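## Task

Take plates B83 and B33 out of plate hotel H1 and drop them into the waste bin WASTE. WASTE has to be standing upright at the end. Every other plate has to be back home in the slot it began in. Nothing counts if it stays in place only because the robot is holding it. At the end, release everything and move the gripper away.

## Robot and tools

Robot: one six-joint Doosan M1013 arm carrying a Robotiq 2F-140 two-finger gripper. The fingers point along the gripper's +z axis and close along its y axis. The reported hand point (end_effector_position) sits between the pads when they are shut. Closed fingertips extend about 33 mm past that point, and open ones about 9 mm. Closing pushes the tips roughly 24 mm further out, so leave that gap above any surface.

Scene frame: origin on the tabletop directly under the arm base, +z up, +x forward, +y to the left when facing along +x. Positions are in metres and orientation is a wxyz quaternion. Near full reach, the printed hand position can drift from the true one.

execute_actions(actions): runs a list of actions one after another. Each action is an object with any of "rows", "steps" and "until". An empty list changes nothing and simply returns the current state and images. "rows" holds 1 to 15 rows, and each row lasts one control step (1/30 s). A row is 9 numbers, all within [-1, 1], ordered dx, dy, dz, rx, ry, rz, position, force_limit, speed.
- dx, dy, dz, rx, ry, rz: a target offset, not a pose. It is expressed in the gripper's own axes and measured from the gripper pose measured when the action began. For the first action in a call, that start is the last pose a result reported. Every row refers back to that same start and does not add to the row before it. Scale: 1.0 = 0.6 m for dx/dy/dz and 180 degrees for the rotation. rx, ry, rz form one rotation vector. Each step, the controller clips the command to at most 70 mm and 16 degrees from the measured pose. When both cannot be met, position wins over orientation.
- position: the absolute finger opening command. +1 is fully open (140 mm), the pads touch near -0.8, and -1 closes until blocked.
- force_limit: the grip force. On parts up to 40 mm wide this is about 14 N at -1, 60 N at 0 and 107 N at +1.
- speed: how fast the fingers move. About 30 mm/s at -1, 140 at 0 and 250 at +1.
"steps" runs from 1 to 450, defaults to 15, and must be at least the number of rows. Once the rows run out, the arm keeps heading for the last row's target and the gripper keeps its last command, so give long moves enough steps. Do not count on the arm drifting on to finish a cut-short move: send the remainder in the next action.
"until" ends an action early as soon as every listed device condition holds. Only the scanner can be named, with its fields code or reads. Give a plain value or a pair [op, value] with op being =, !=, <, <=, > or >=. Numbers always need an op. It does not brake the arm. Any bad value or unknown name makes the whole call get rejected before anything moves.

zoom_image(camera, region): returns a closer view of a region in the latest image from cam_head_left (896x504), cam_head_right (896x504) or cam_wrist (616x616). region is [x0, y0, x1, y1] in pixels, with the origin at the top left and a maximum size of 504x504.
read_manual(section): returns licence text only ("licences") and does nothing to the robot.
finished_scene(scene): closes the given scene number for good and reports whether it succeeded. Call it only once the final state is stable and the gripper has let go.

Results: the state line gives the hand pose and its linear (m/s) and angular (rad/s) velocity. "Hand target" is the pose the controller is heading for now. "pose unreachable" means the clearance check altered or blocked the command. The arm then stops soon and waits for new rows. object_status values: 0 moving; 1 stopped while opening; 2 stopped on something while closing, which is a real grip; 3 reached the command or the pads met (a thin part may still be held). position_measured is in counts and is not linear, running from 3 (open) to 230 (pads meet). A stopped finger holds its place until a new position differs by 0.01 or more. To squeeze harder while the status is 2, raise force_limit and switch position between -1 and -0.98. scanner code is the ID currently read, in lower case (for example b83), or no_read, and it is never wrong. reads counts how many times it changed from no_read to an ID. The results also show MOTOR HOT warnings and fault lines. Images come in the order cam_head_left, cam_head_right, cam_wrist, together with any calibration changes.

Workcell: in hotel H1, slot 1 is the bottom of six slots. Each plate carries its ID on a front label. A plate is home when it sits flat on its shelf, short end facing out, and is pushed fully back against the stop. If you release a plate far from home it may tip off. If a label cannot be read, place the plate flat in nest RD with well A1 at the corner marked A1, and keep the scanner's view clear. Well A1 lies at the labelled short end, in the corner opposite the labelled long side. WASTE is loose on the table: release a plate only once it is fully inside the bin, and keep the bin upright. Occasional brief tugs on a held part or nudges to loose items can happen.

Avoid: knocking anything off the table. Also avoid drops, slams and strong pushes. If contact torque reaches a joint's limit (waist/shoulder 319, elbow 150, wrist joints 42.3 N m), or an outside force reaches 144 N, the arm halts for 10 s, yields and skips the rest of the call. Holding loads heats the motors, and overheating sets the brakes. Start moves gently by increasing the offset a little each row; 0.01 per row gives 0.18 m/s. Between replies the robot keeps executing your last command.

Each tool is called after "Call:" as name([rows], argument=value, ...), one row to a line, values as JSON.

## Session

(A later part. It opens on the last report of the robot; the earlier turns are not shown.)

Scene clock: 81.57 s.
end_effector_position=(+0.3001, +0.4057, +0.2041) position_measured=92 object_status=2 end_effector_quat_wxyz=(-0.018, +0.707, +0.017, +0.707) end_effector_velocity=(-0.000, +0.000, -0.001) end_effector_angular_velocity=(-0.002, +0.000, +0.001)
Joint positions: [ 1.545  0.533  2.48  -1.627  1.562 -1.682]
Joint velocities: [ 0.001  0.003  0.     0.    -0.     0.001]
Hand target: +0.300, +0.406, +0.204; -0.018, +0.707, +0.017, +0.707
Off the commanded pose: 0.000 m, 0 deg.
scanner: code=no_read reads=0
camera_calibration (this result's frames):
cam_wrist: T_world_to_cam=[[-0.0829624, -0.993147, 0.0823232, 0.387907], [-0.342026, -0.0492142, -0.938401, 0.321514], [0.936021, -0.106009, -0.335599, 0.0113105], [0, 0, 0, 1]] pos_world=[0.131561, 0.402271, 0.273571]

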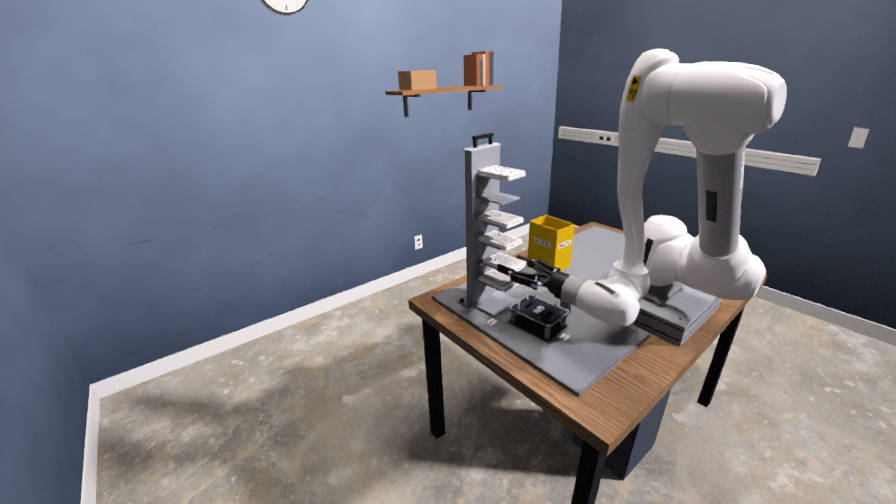

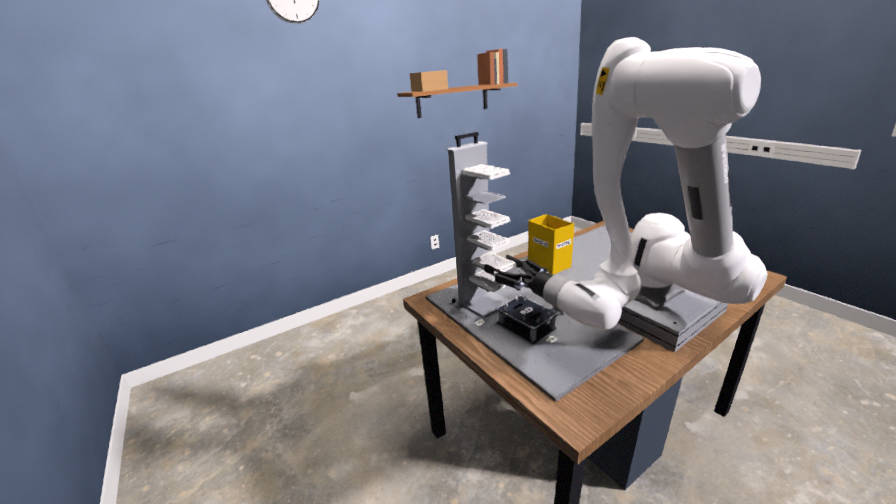

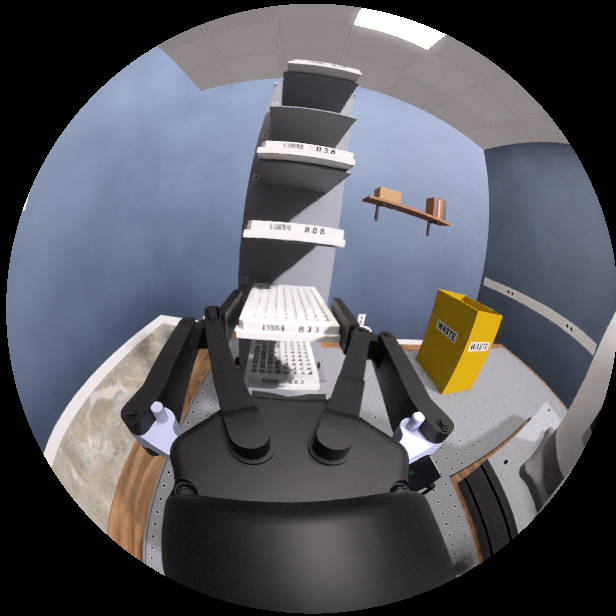

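Call:
execute_actions([
  {"rows":[[0.005,0,-0.01,0,0,0,-1,0,0],[0.01,0,-0.025,0,0,0,-1,0,0],[0.012,0,-0.045,0,0,0,-1,0,0],[0.012,0,-0.07,0,0,0,-1,0,0],[0.012,0,-0.1,0,0,0,-1,0,0],[0.012,0,-0.13,0,0,0,-1,0,0],[0.012,0,-0.16,0,0,0,-1,0,0],[0.012,0,-0.19,0,0,0,-1,0,0],[0.012,0,-0.225,0,0,0,-1,0,0]],"steps":24},
  {"rows":[[0.03,0,0,0,0,0,-1,0,0],[0.07,0,0,0,-0.03,0,-1,0,0],[0.12,0,0,0,-0.08,0,-1,0,0],[0.18,0,0,0,-0.15,0,-1,0,0],[0.25,0,0,0,-0.25,0,-1,0,0],[0.4,0.1,0,0,-0.5,0,-1,0,0]],"steps":60},
])

Scene clock: 90.13 s.
end_effector_position=(+0.1682, +0.3386, +0.4507) position_measured=103 object_status=2 end_effector_quat_wxyz=(+0.001, +1.000, +0.024, -0.001) end_effector_velocity=(+0.001, -0.001, +0.000) end_effector_angular_velocity=(-0.000, -0.000, -0.001)
Joint positions: [ 0.979 -0.313  1.942  0.012  1.502 -3.765]
Joint velocities: [-0.002 -0.001 -0.    -0.     0.001 -0.001]
Hand target: +0.168, +0.339, +0.451; +0.001, +1.000, +0.024, -0.001
Off the commanded pose: 0.001 m, 0 deg.
scanner: code=no_read reads=0
camera_calibration (this result's frames):
cam_wrist: T_world_to_cam=[[0.131362, -0.982363, 0.133071, 0.227454], [-0.934912, -0.0781239, 0.346173, 0.0350872], [-0.329671, -0.169883, -0.928685, 0.712278], [0, 0, 0, 1]] pos_world=[0.237742, 0.347188, 0.619068]

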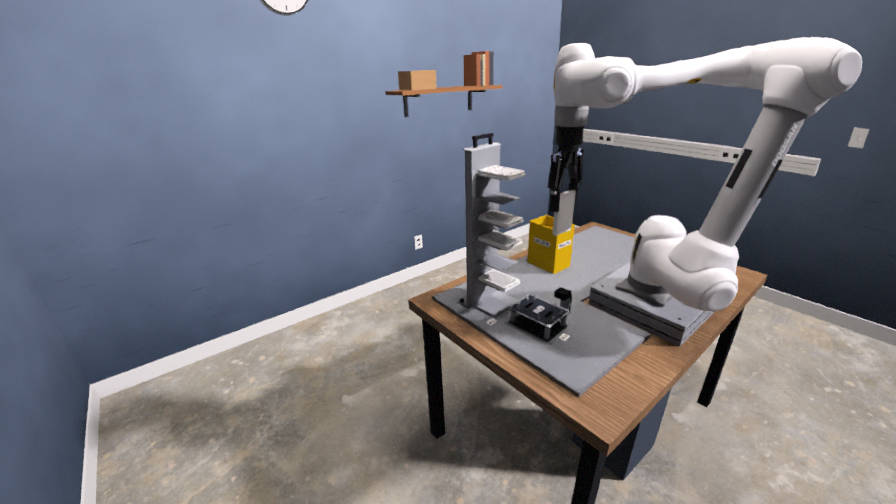

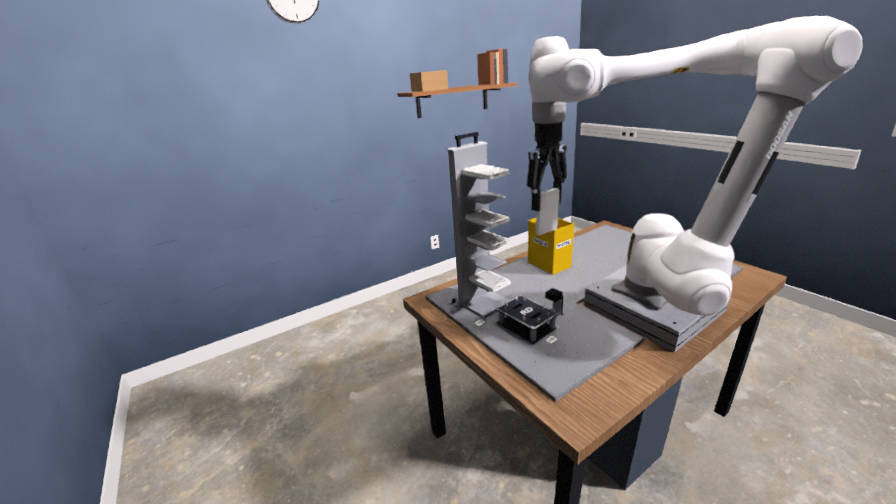

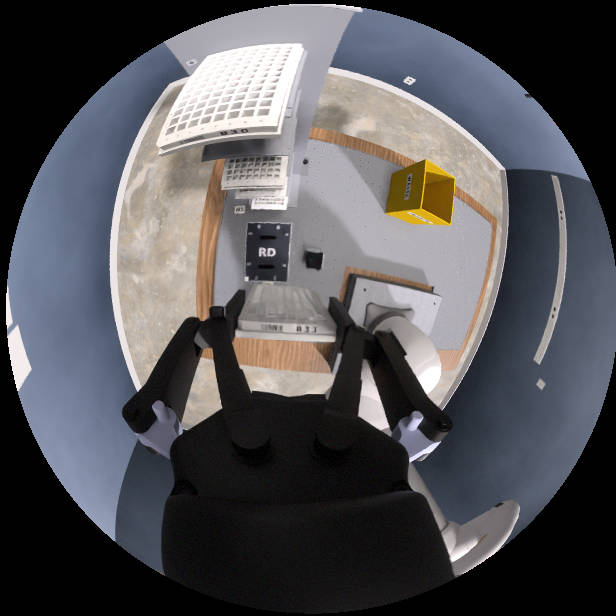

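Call:
execute_actions([
  {"rows":[[0,0.02,0,0,0,0,-1,0,0],[0,0.05,0,0,0,0,-1,0,0],[0,0.09,0,0,0,0,-1,0,0],[0,0.14,0,0,0,0,-1,0,0],[0.02,0.19,0,0,0,0,-1,0,0],[0.04,0.24,0,0,0,0,-1,0,0],[0.07,0.29,0,0,0,0,-1,0,0],[0.1,0.34,0,0,0,0.05,-1,0,0],[0.15,0.39,0,0,0,0.1,-1,0,0],[0.52,0.69,0.07,0,0,0.5,-1,0,0]],"steps":60},
])

Scene clock: 96.80 s.
end_effector_position=(+0.4997, -0.0586, +0.4085) position_measured=103 object_status=2 end_effector_quat_wxyz=(+0.001, +0.724, -0.690, -0.001) end_effector_velocity=(+0.000, -0.002, -0.000) end_effector_angular_velocity=(-0.001, +0.000, -0.003)
Joint positions: [-0.224 -0.068  1.838  0.016  1.38  -3.399]
Joint velocities: [-0.003  0.001 -0.    -0.001 -0.     0.   ]
Hand target: +0.500, -0.059, +0.408; +0.001, +0.724, -0.690, -0.001
Off the commanded pose: 0.001 m, 0 deg.
scanner: code=no_read reads=0
camera_calibration (this result's frames):
cam_wrist: T_world_to_cam=[[-0.982201, -0.131048, 0.134564, 0.405065], [-0.0777086, 0.935724, 0.344067, -0.0394857], [-0.171004, 0.327486, -0.929253, 0.664976], [0, 0, 0, 1]] pos_world=[0.508501, -0.12774, 0.577009]

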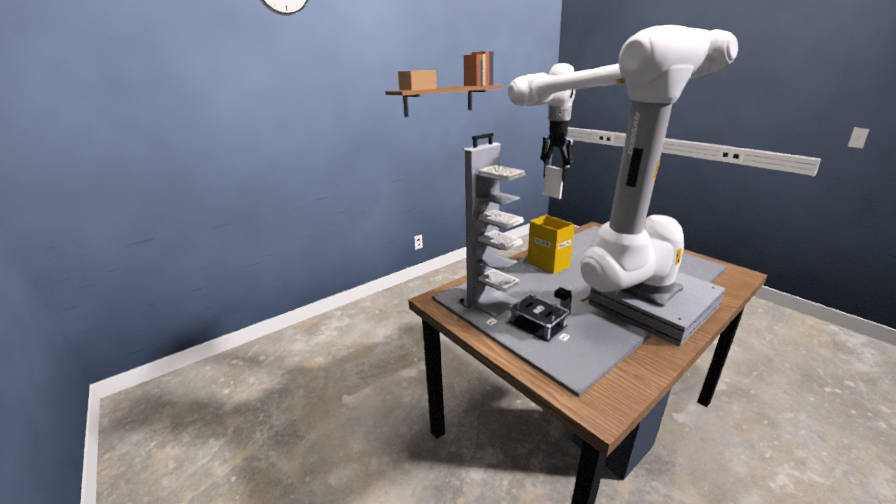

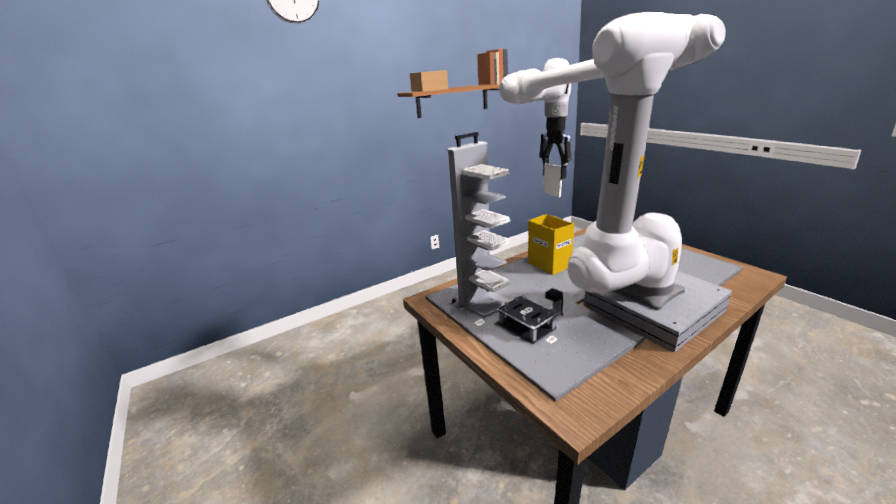

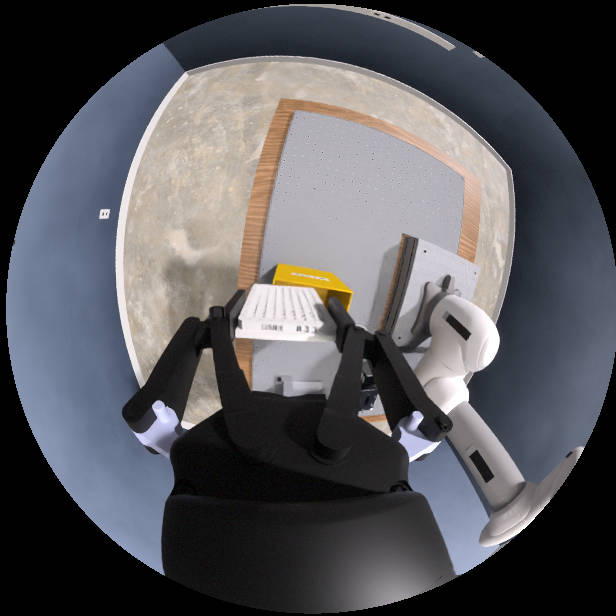

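Call:
execute_actions([
  {"rows":[[-0.02,0.02,0,0,0,0,-1,0,0],[-0.05,0.04,0.02,0,0,0,-1,0,0],[-0.105,0.085,0.08,0,0,0,-1,0,0]],"steps":22},
])

Call:
zoom_image(camera="cam_head_left", region=[500, 140, 620, 280])

Scene clock: 105.67 s.
end_effector_position=(+0.4456, +0.0017, +0.3605) position_measured=103 object_status=2 end_effector_quat_wxyz=(+0.001, +0.724, -0.690, -0.001) end_effector_velocity=(-0.000, -0.000, -0.000) end_effector_angular_velocity=(+0.001, +0.001, -0.001)
Joint positions: [-0.114 -0.148  1.994  0.017  1.301 -3.291]
Joint velocities: [-0.001  0.     0.     0.     0.001  0.   ]
Hand target: +0.446, +0.002, +0.360; +0.001, +0.724, -0.690, -0.001
Off the commanded pose: 0.000 m, 0 deg.
scanner: code=no_read reads=0
camera_calibration (this result's frames):
cam_wrist: T_world_to_cam=[[-0.982202, -0.131026, 0.134581, 0.366285], [-0.0777032, 0.935767, 0.34395, -0.0835409], [-0.171003, 0.327371, -0.929293, 0.591401], [0, 0, 0, 1]] pos_world=[0.454406, -0.0674403, 0.529024]

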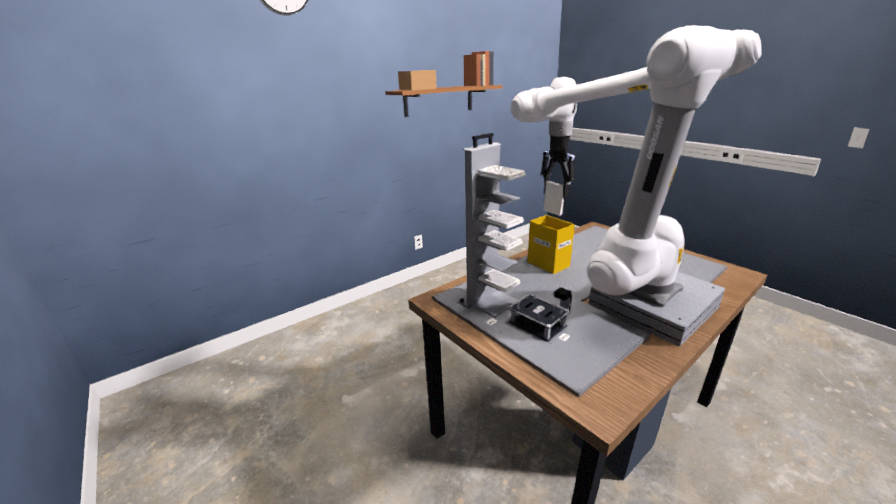

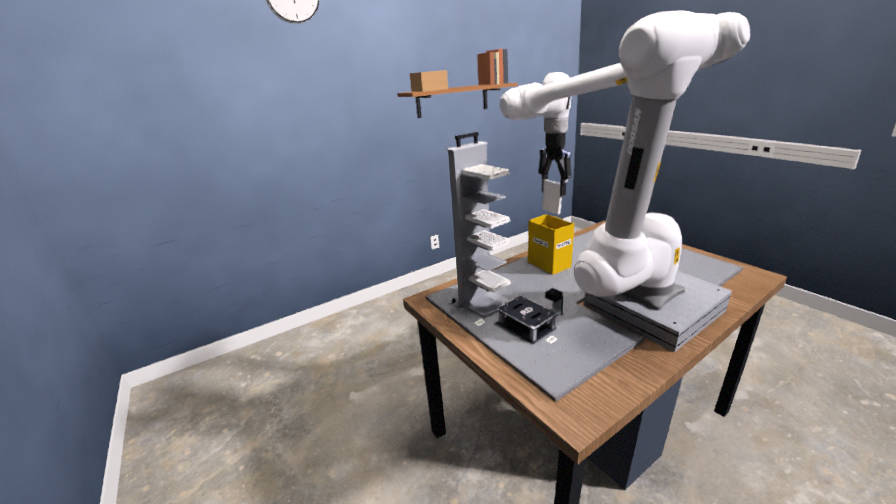

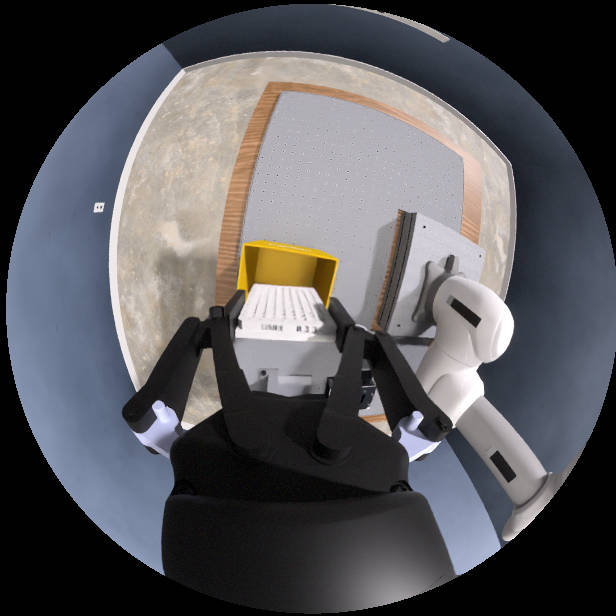

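Region (500, 140, 620, 280) of cam_head_left's 896x504 image, scaled by 3.600, with more detail than that image has; it fills the left 432 columns of this view, and the rest is white.

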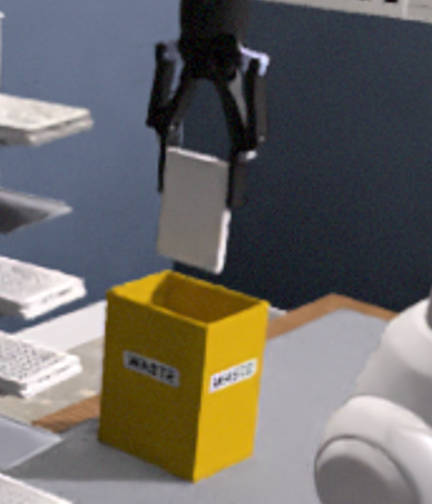

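Call:
execute_actions([
  {"rows":[[0,0,0.02,0,0,0,-1,0,0],[0,0,0.04,0,0,0,-1,0,0],[0,0,0.06,0,0,0,-1,0,0],[0,0,0.08,0,0,0,-1,0,0],[0,0,0.1,0,0,0,-1,0,0],[0,0,0.12,0,0,0,-1,0,0],[0,0,0.14,0,0,0,-1,0,0],[0,0,0.16,0,0,0,-1,0,0],[0,0,0.18,0,0,0,-1,0,0],[0,0,0.21,0,0,0,-1,0,0]],"steps":24},
])

Call:
zoom_image(camera="cam_head_left", region=[500, 140, 620, 280])

Scene clock: 111.63 s.
end_effector_position=(+0.4455, +0.0017, +0.2346) position_measured=103 object_status=2 end_effector_quat_wxyz=(+0.001, +0.724, -0.690, -0.001) end_effector_velocity=(-0.001, -0.001, -0.001) end_effector_angular_velocity=(-0.000, +0.002, -0.001)
Joint positions: [-0.11  -0.057  2.161  0.019  1.044 -3.291]
Joint velocities: [-0.001  0.001  0.001 -0.001 -0.001  0.001]
Hand target: +0.445, +0.002, +0.235; +0.001, +0.724, -0.690, -0.001
Off the commanded pose: 0.000 m, 0 deg.
scanner: code=no_read reads=0
camera_calibration (this result's frames):
cam_wrist: T_world_to_cam=[[-0.982214, -0.131044, 0.134472, 0.383175], [-0.0777418, 0.935734, 0.344033, -0.040214], [-0.170913, 0.32746, -0.929279, 0.474325], [0, 0, 0, 1]] pos_world=[0.454302, -0.0674802, 0.403089]

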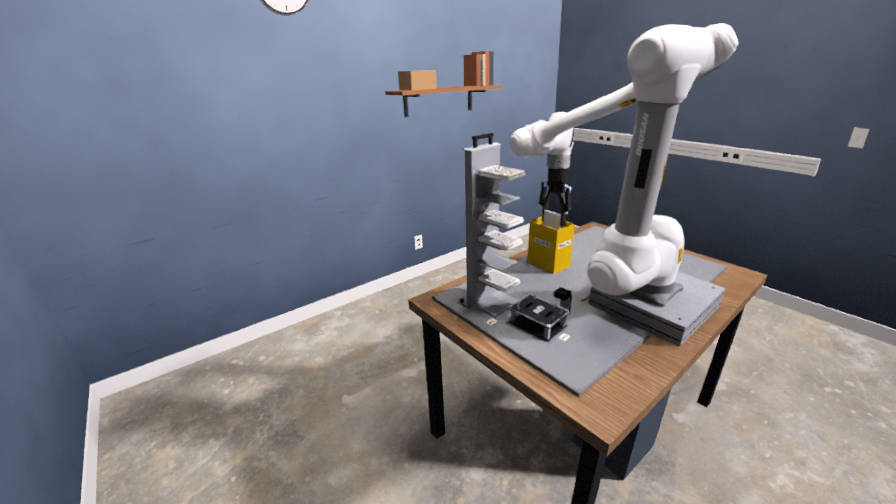

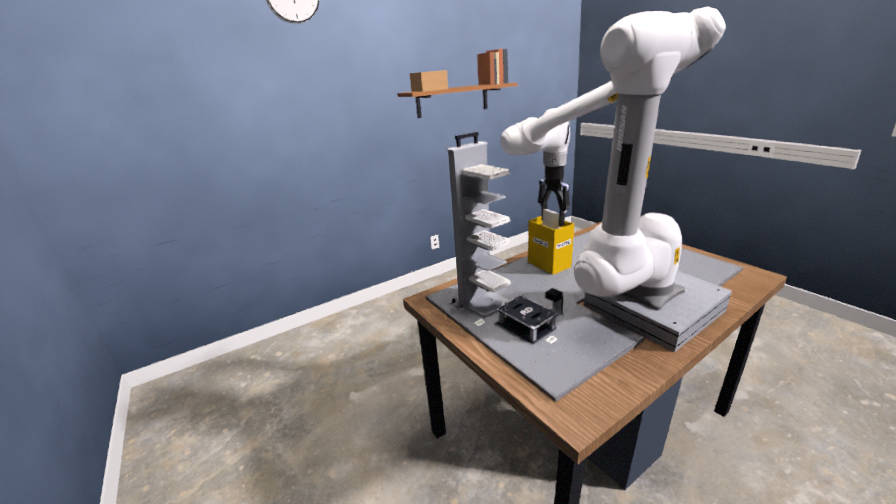

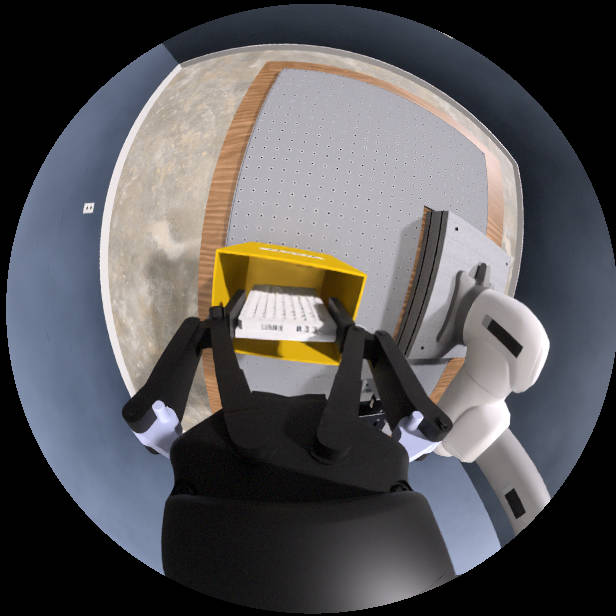

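Region (500, 140, 620, 280) of cam_head_left's 896x504 image, scaled by 3.600, with more detail than that image has; it fills the left 432 columns of this view, and the rest is white.

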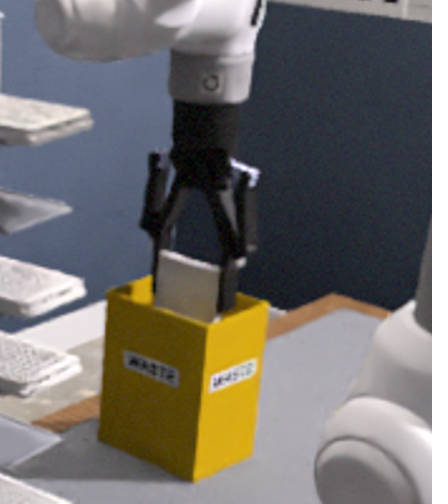

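Call:
execute_actions([
  {"rows":[[0,0,0.015,0,0,0,-1,0,0],[0,0,0.03,0,0,0,-1,0,0],[0,0,0.045,0,0,0,-1,0,0],[0,0,0.06,0,0,0,-1,0,0],[0,0,0.073,0,0,0,-1,0,0]],"steps":16},
  {"rows":[[0,0,0,0,0,0,0.36,-1,-0.5]],"steps":12},
  {"rows":[[0,0,-0.05,0,0,0,0.36,-1,0],[0,0,-0.43,0,0,0,0.36,-1,0]],"steps":25},
  {"rows":[[-0.2,0.3,0,0,0,-0.25,0.6,-0.5,0]],"steps":14},
  {"rows":[[0,0,0,0,0,0,0.6,-0.5,0]],"steps":8},
])

Scene clock: 118.67 s.
end_effector_position=(+0.2911, +0.0903, +0.4455) position_measured=53 object_status=3 end_effector_quat_wxyz=(+0.005, +0.923, -0.386, +0.001) end_effector_velocity=(+0.095, -0.150, -0.035) end_effector_angular_velocity=(-0.028, +0.116, -0.541)
Joint positions: [ 0.14  -0.426  2.027  0.008  1.544 -3.763]
Joint velocities: [-0.53   0.17  -0.024 -0.009 -0.017  0.009]
Hand target: +0.295, +0.084, +0.444; +0.006, +0.918, -0.396, -0.001
Off the commanded pose: 0.008 m, 1 deg.
scanner: code=no_read reads=0
camera_calibration (this result's frames):
cam_wrist: T_world_to_cam=[[-0.644187, -0.751865, 0.140436, 0.169702], [-0.682137, 0.647799, 0.339184, -0.00365657], [-0.345995, 0.122701, -0.930178, 0.684814], [0, 0, 0, 1]] pos_world=[0.343767, 0.0459342, 0.614407]

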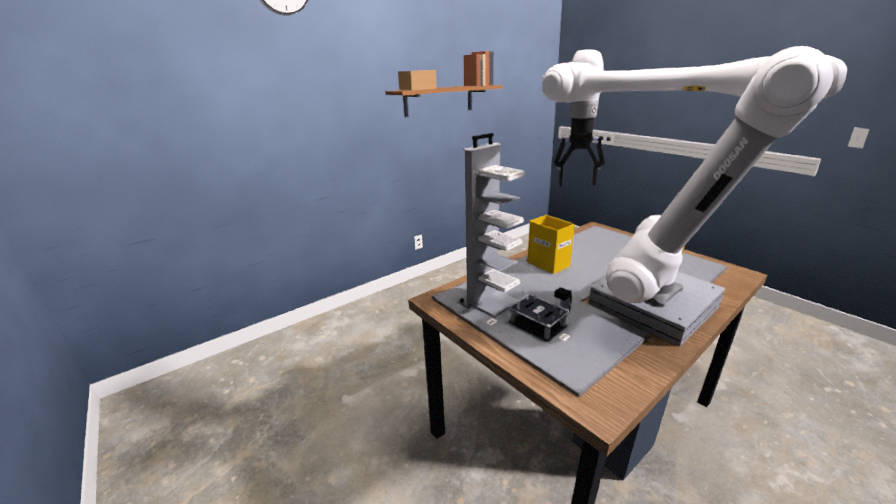

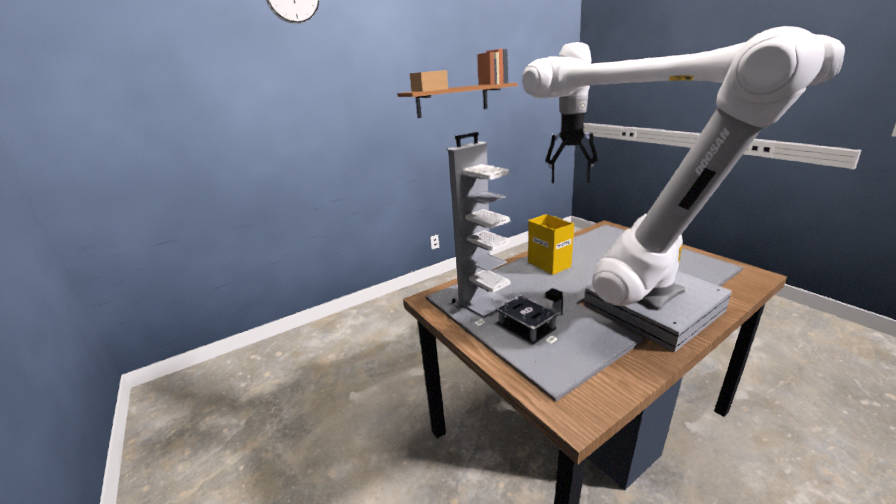

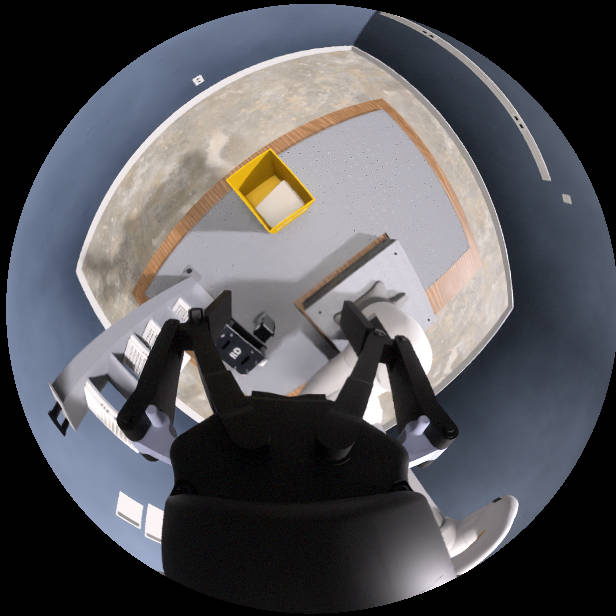

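Call:
execute_actions([
  {"rows":[[-0.1,-0.04,0,0,0,-0.1,0.6,-0.5,0],[-0.465,-0.17,0,0,0,-0.268,0.6,-0.5,0]],"steps":40},
  {"rows":[[0,-0.065,0.2,0,0.36,0,0.6,-0.5,0]],"steps":45},
])

Scene clock: 126.60 s.
end_effector_position=(+0.1665, +0.3977, +0.3233) position_measured=53 object_status=3 end_effector_quat_wxyz=(-0.010, +0.844, +0.023, +0.536) end_effector_velocity=(+0.000, +0.000, -0.000) end_effector_angular_velocity=(-0.001, +0.000, -0.001)
Joint positions: [ 1.806 -0.019  2.336 -1.114  1.412 -2.379]
Joint velocities: [-0.001  0.    -0.     0.     0.    -0.001]
Hand target: +0.167, +0.398, +0.323; -0.010, +0.844, +0.023, +0.536
Off the commanded pose: 0.001 m, 0 deg.
scanner: code=no_read reads=0
camera_calibration (this result's frames):
cam_wrist: T_world_to_cam=[[-0.0348421, -0.989535, 0.140022, 0.330985], [-0.708156, -0.0744181, -0.702123, 0.381906], [0.705196, -0.123621, -0.698152, 0.338158], [0, 0, 0, 1]] pos_world=[0.0435136, 0.397745, 0.457886]

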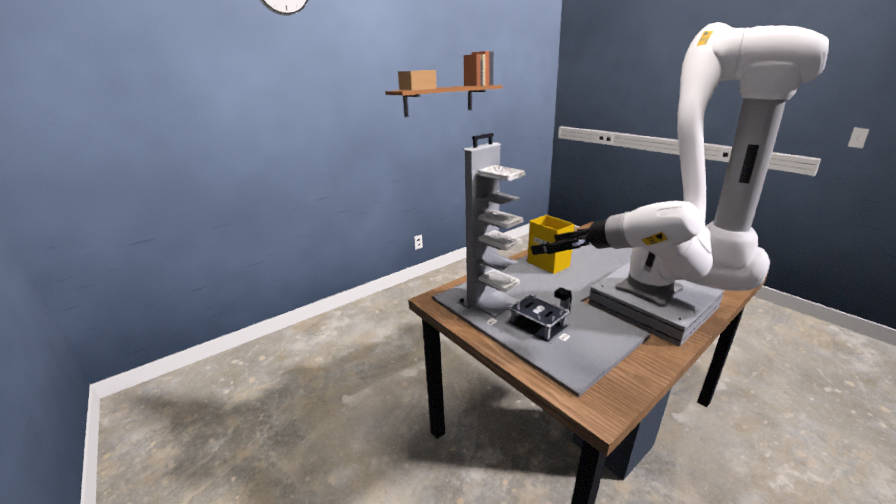

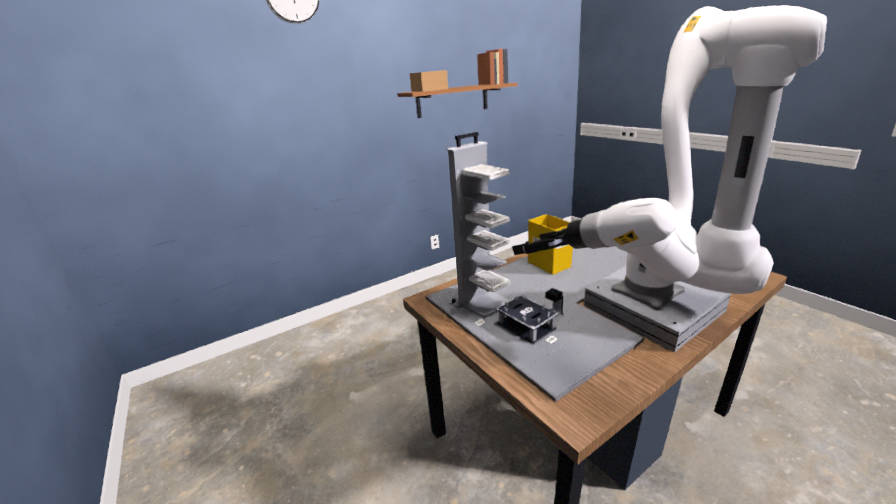

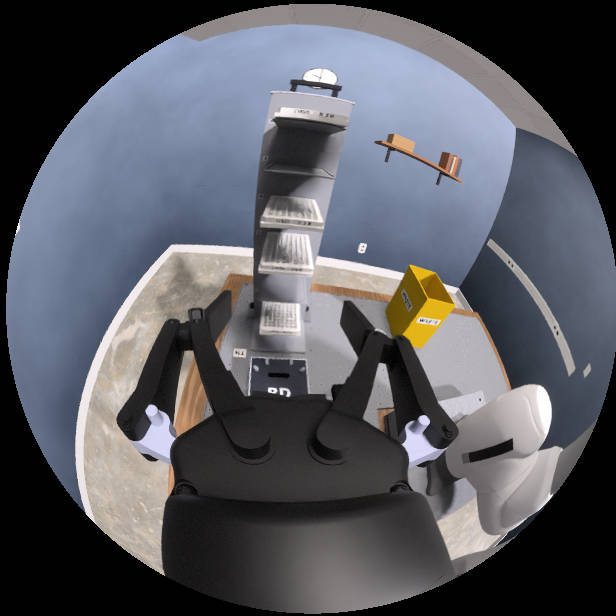

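Call:
execute_actions([
  {"rows":[[-0.06,0,0.05,0,0,0,0.6,-0.5,0],[-0.192,-0.003,0.3,0,0,0,0.6,-0.5,0]],"steps":30},
])

Call:
zoom_image(camera="cam_head_left", region=[460, 230, 620, 350])

Call:
zoom_image(camera="cam_wrist", region=[170, 200, 410, 420])

Scene clock: 131.73 s.
end_effector_position=(+0.2799, +0.4039, +0.1425) position_measured=53 object_status=3 end_effector_quat_wxyz=(-0.010, +0.844, +0.023, +0.536) end_effector_velocity=(+0.000, -0.000, +0.000) end_effector_angular_velocity=(-0.002, -0.000, +0.000)
Joint positions: [ 1.516  0.328  2.475 -1.5    1.127 -1.936]
Joint velocities: [-0.    -0.001  0.     0.     0.    -0.002]
Hand target: +0.280, +0.404, +0.142; -0.010, +0.844, +0.023, +0.536
Off the commanded pose: 0.000 m, 0 deg.
scanner: code=no_read reads=0
camera_calibration (this result's frames):
cam_wrist: T_world_to_cam=[[-0.0342735, -0.989596, 0.139731, 0.366295], [-0.707792, -0.0746745, -0.702463, 0.335766], [0.705589, -0.122977, -0.697869, 0.132352], [0, 0, 0, 1]] pos_world=[0.156821, 0.403833, 0.277045]

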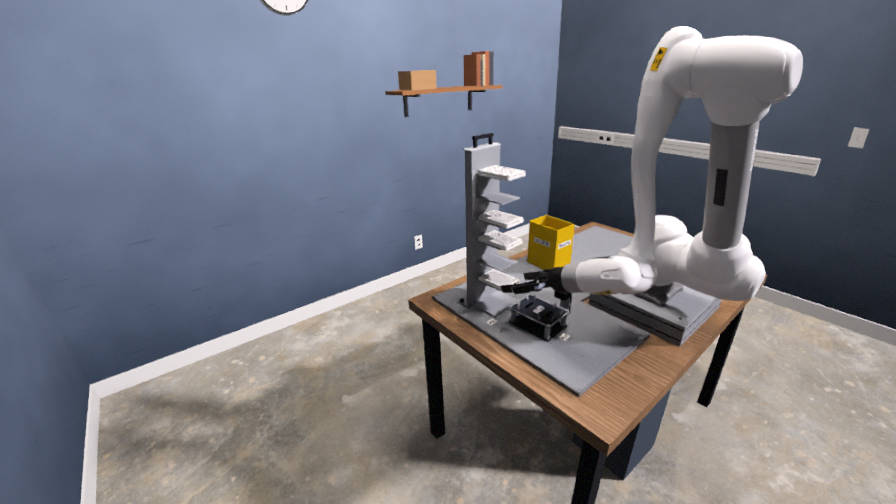

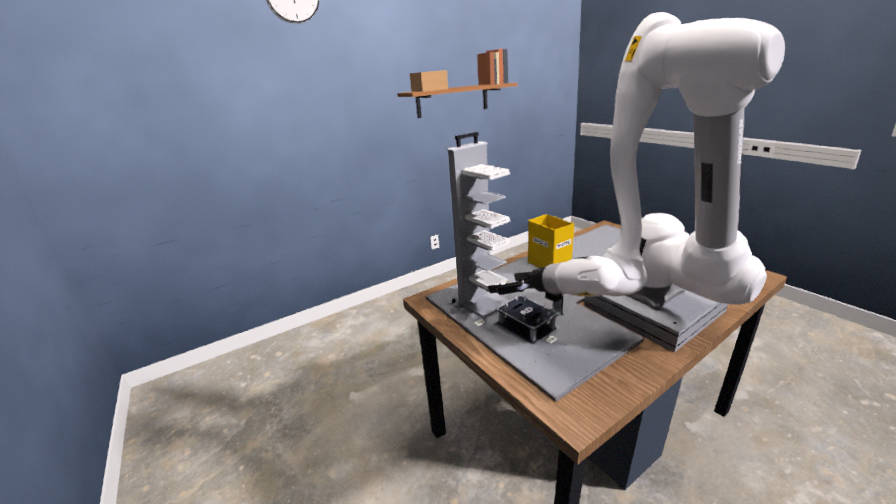

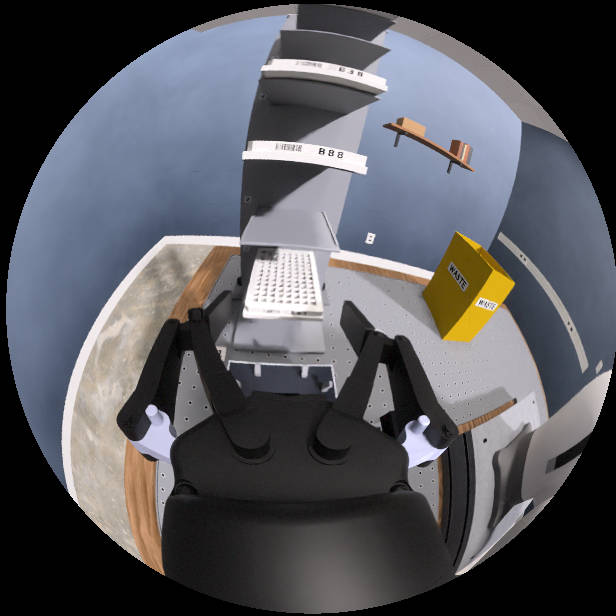

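Region (460, 230, 620, 350) of cam_head_left's 896x504 image, scaled by 3.150, with more detail than that image has; it fills the top 378 rows of this view, and the rest is white.

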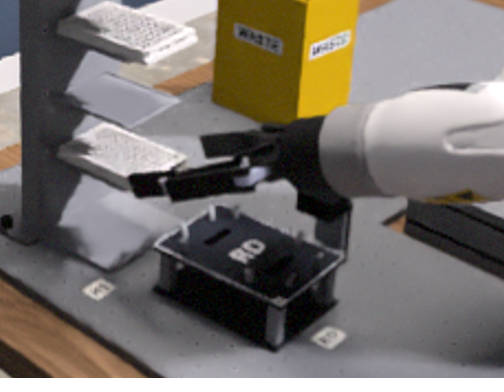

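Region (170, 200, 410, 420) of cam_wrist's 616x616 image, scaled by 2.100, with more detail than that image has; it fills the top 462 rows of this view, and the rest is white.

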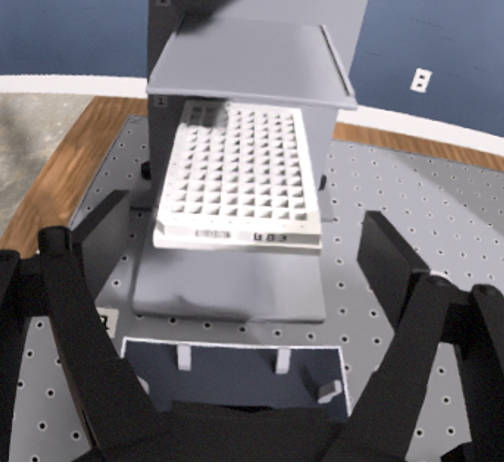

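Call:
execute_actions([
  {"rows":[[-0.01,-0.003,0.03,0,0,0,0.6,-0.5,0],[-0.021,-0.003,0.062,0,0,0,0.6,-0.5,0]],"steps":15},
  {"rows":[[0,0,0,0,0,0,-1,-0.5,-0.7]],"steps":28},
])

Call:
zoom_image(camera="cam_head_left", region=[460, 230, 620, 350])

Scene clock: 140.23 s.
end_effector_position=(+0.3080, +0.4070, +0.1152) position_measured=88 object_status=2 end_effector_quat_wxyz=(-0.010, +0.844, +0.024, +0.536) end_effector_velocity=(-0.000, +0.000, +0.000) end_effector_angular_velocity=(+0.001, +0.000, +0.000)
Joint positions: [ 1.444  0.399  2.475 -1.603  1.104 -1.858]
Joint velocities: [ 0.001 -0.001  0.     0.    -0.     0.   ]
Hand target: +0.308, +0.407, +0.115; -0.010, +0.844, +0.024, +0.536
Off the commanded pose: 0.000 m, 0 deg.
scanner: code=no_read reads=0
camera_calibration (this result's frames):
cam_wrist: T_world_to_cam=[[-0.034046, -0.989619, 0.139627, 0.374082], [-0.707782, -0.074762, -0.702464, 0.33677], [0.70561, -0.122742, -0.697889, 0.0937886], [0, 0, 0, 1]] pos_world=[0.184918, 0.406888, 0.249791]

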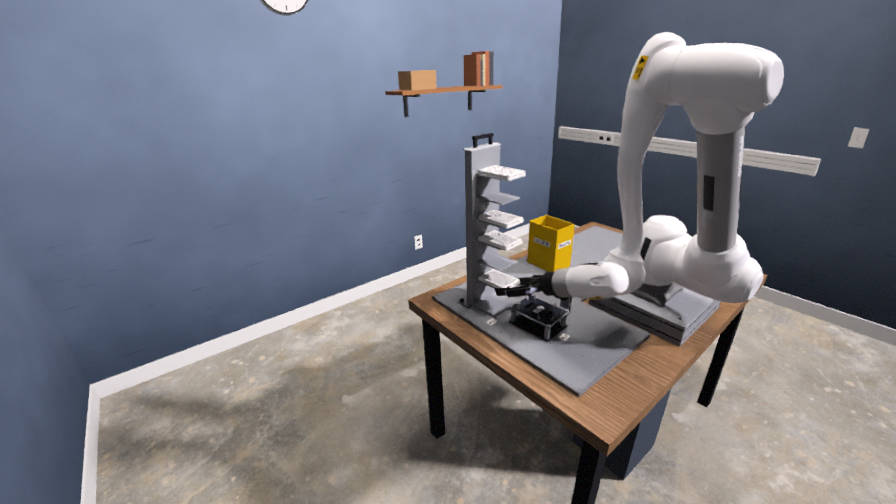

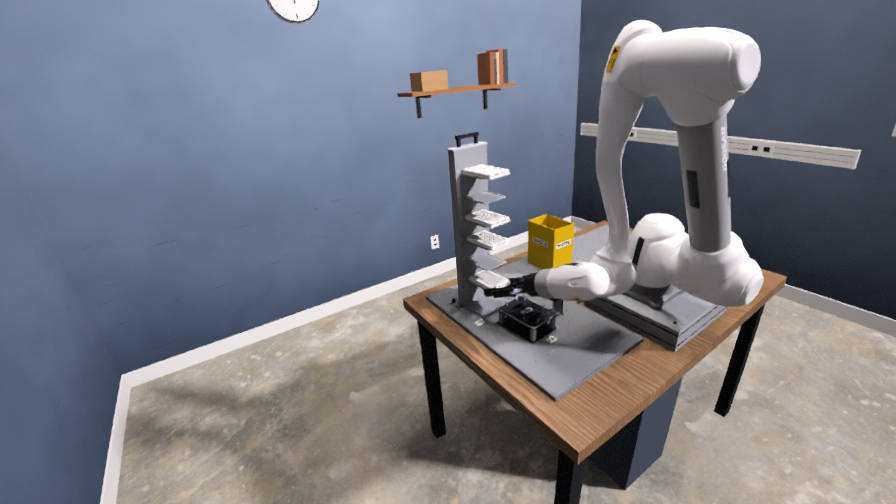

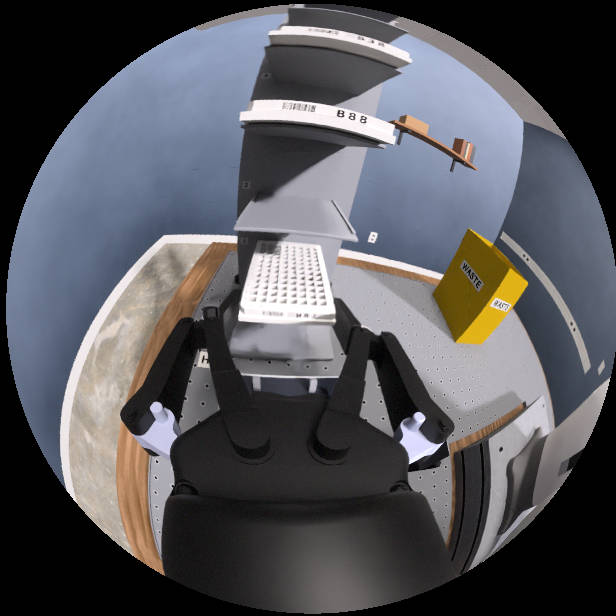

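Region (460, 230, 620, 350) of cam_head_left's 896x504 image, scaled by 3.150, with more detail than that image has; it fills the top 378 rows of this view, and the rest is white.

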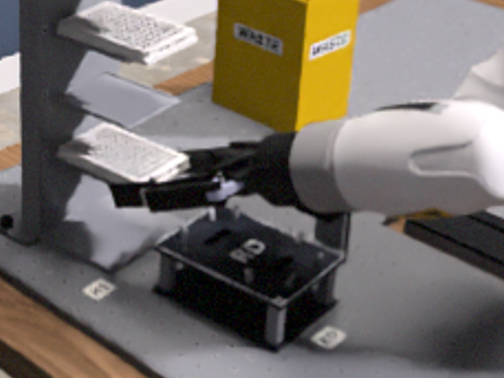

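Call:
execute_actions([
  {"rows":[[0,0,0,0,0,0,0.45,-0.5,-0.5]],"steps":8},
  {"rows":[[0.013,0.002,-0.015,0,0,0,0.45,-0.5,0]],"steps":12},
  {"rows":[[0,0,0,0,0,0,-1,-0.5,-0.7]],"steps":24},
])

Call:
zoom_image(camera="cam_wrist", region=[190, 230, 390, 380])

Scene clock: 144.97 s.
end_effector_position=(+0.3034, +0.4050, +0.1260) position_measured=87 object_status=2 end_effector_quat_wxyz=(-0.010, +0.844, +0.023, +0.536) end_effector_velocity=(+0.000, -0.001, +0.000) end_effector_angular_velocity=(+0.001, -0.001, -0.002)
Joint positions: [ 1.455  0.37   2.477 -1.578  1.107 -1.889]
Joint velocities: [-0.001 -0.     0.     0.     0.001  0.001]
Hand target: +0.303, +0.405, +0.126; -0.009, +0.844, +0.023, +0.536
Off the commanded pose: 0.000 m, 0 deg.
scanner: code=no_read reads=0
camera_calibration (this result's frames):
cam_wrist: T_world_to_cam=[[-0.0347403, -0.989497, 0.140313, 0.370488], [-0.707784, -0.0747614, -0.702462, 0.340932], [0.705574, -0.123715, -0.697753, 0.10476], [0, 0, 0, 1]] pos_world=[0.180261, 0.405046, 0.260604]

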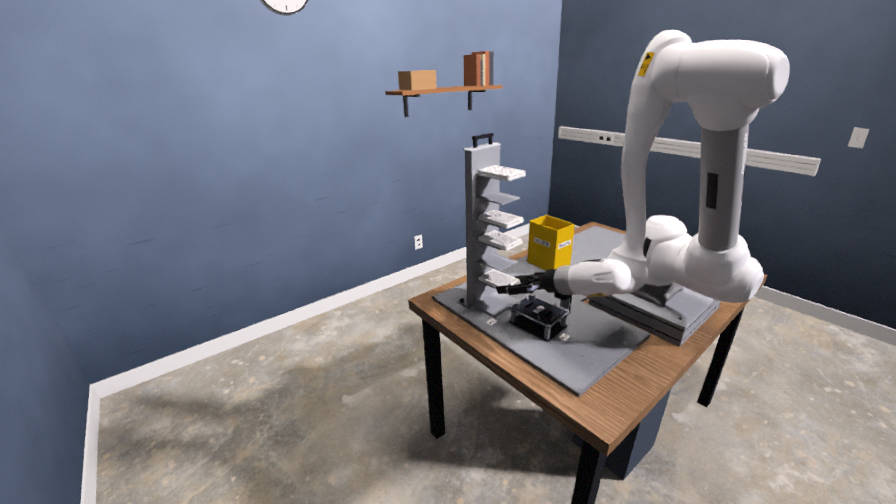

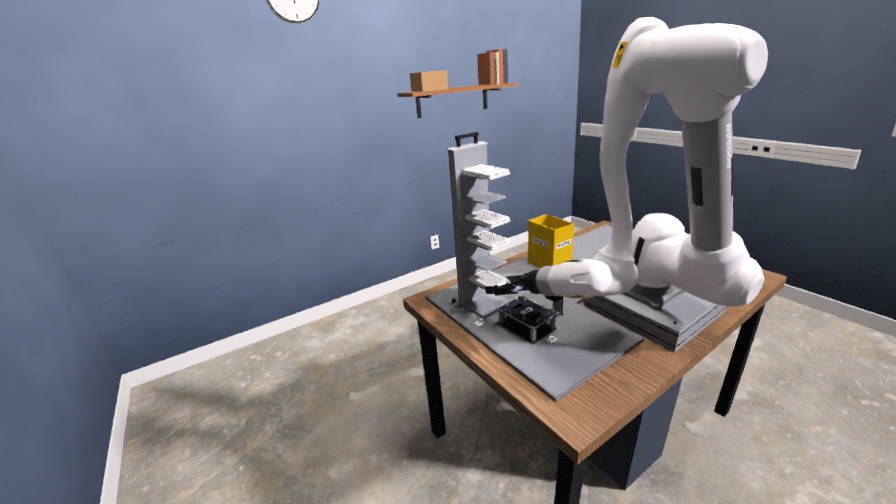

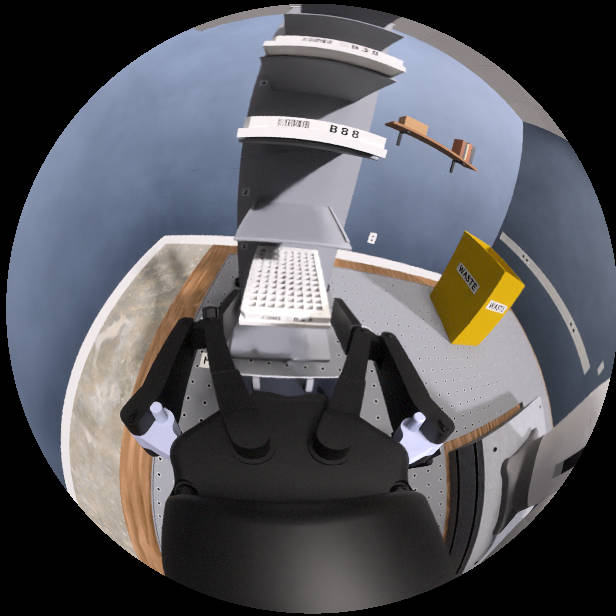

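Region (190, 230, 390, 380) of cam_wrist's 616x616 image, scaled by 2.520, with more detail than that image has; it fills the top 378 rows of this view, and the rest is white.

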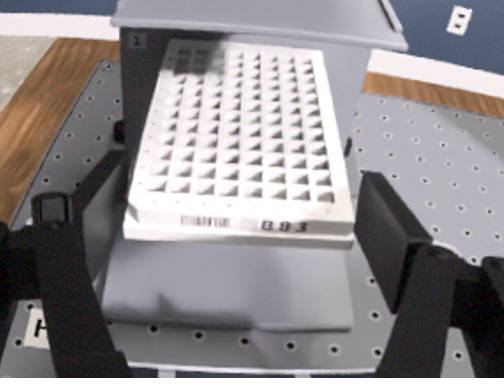

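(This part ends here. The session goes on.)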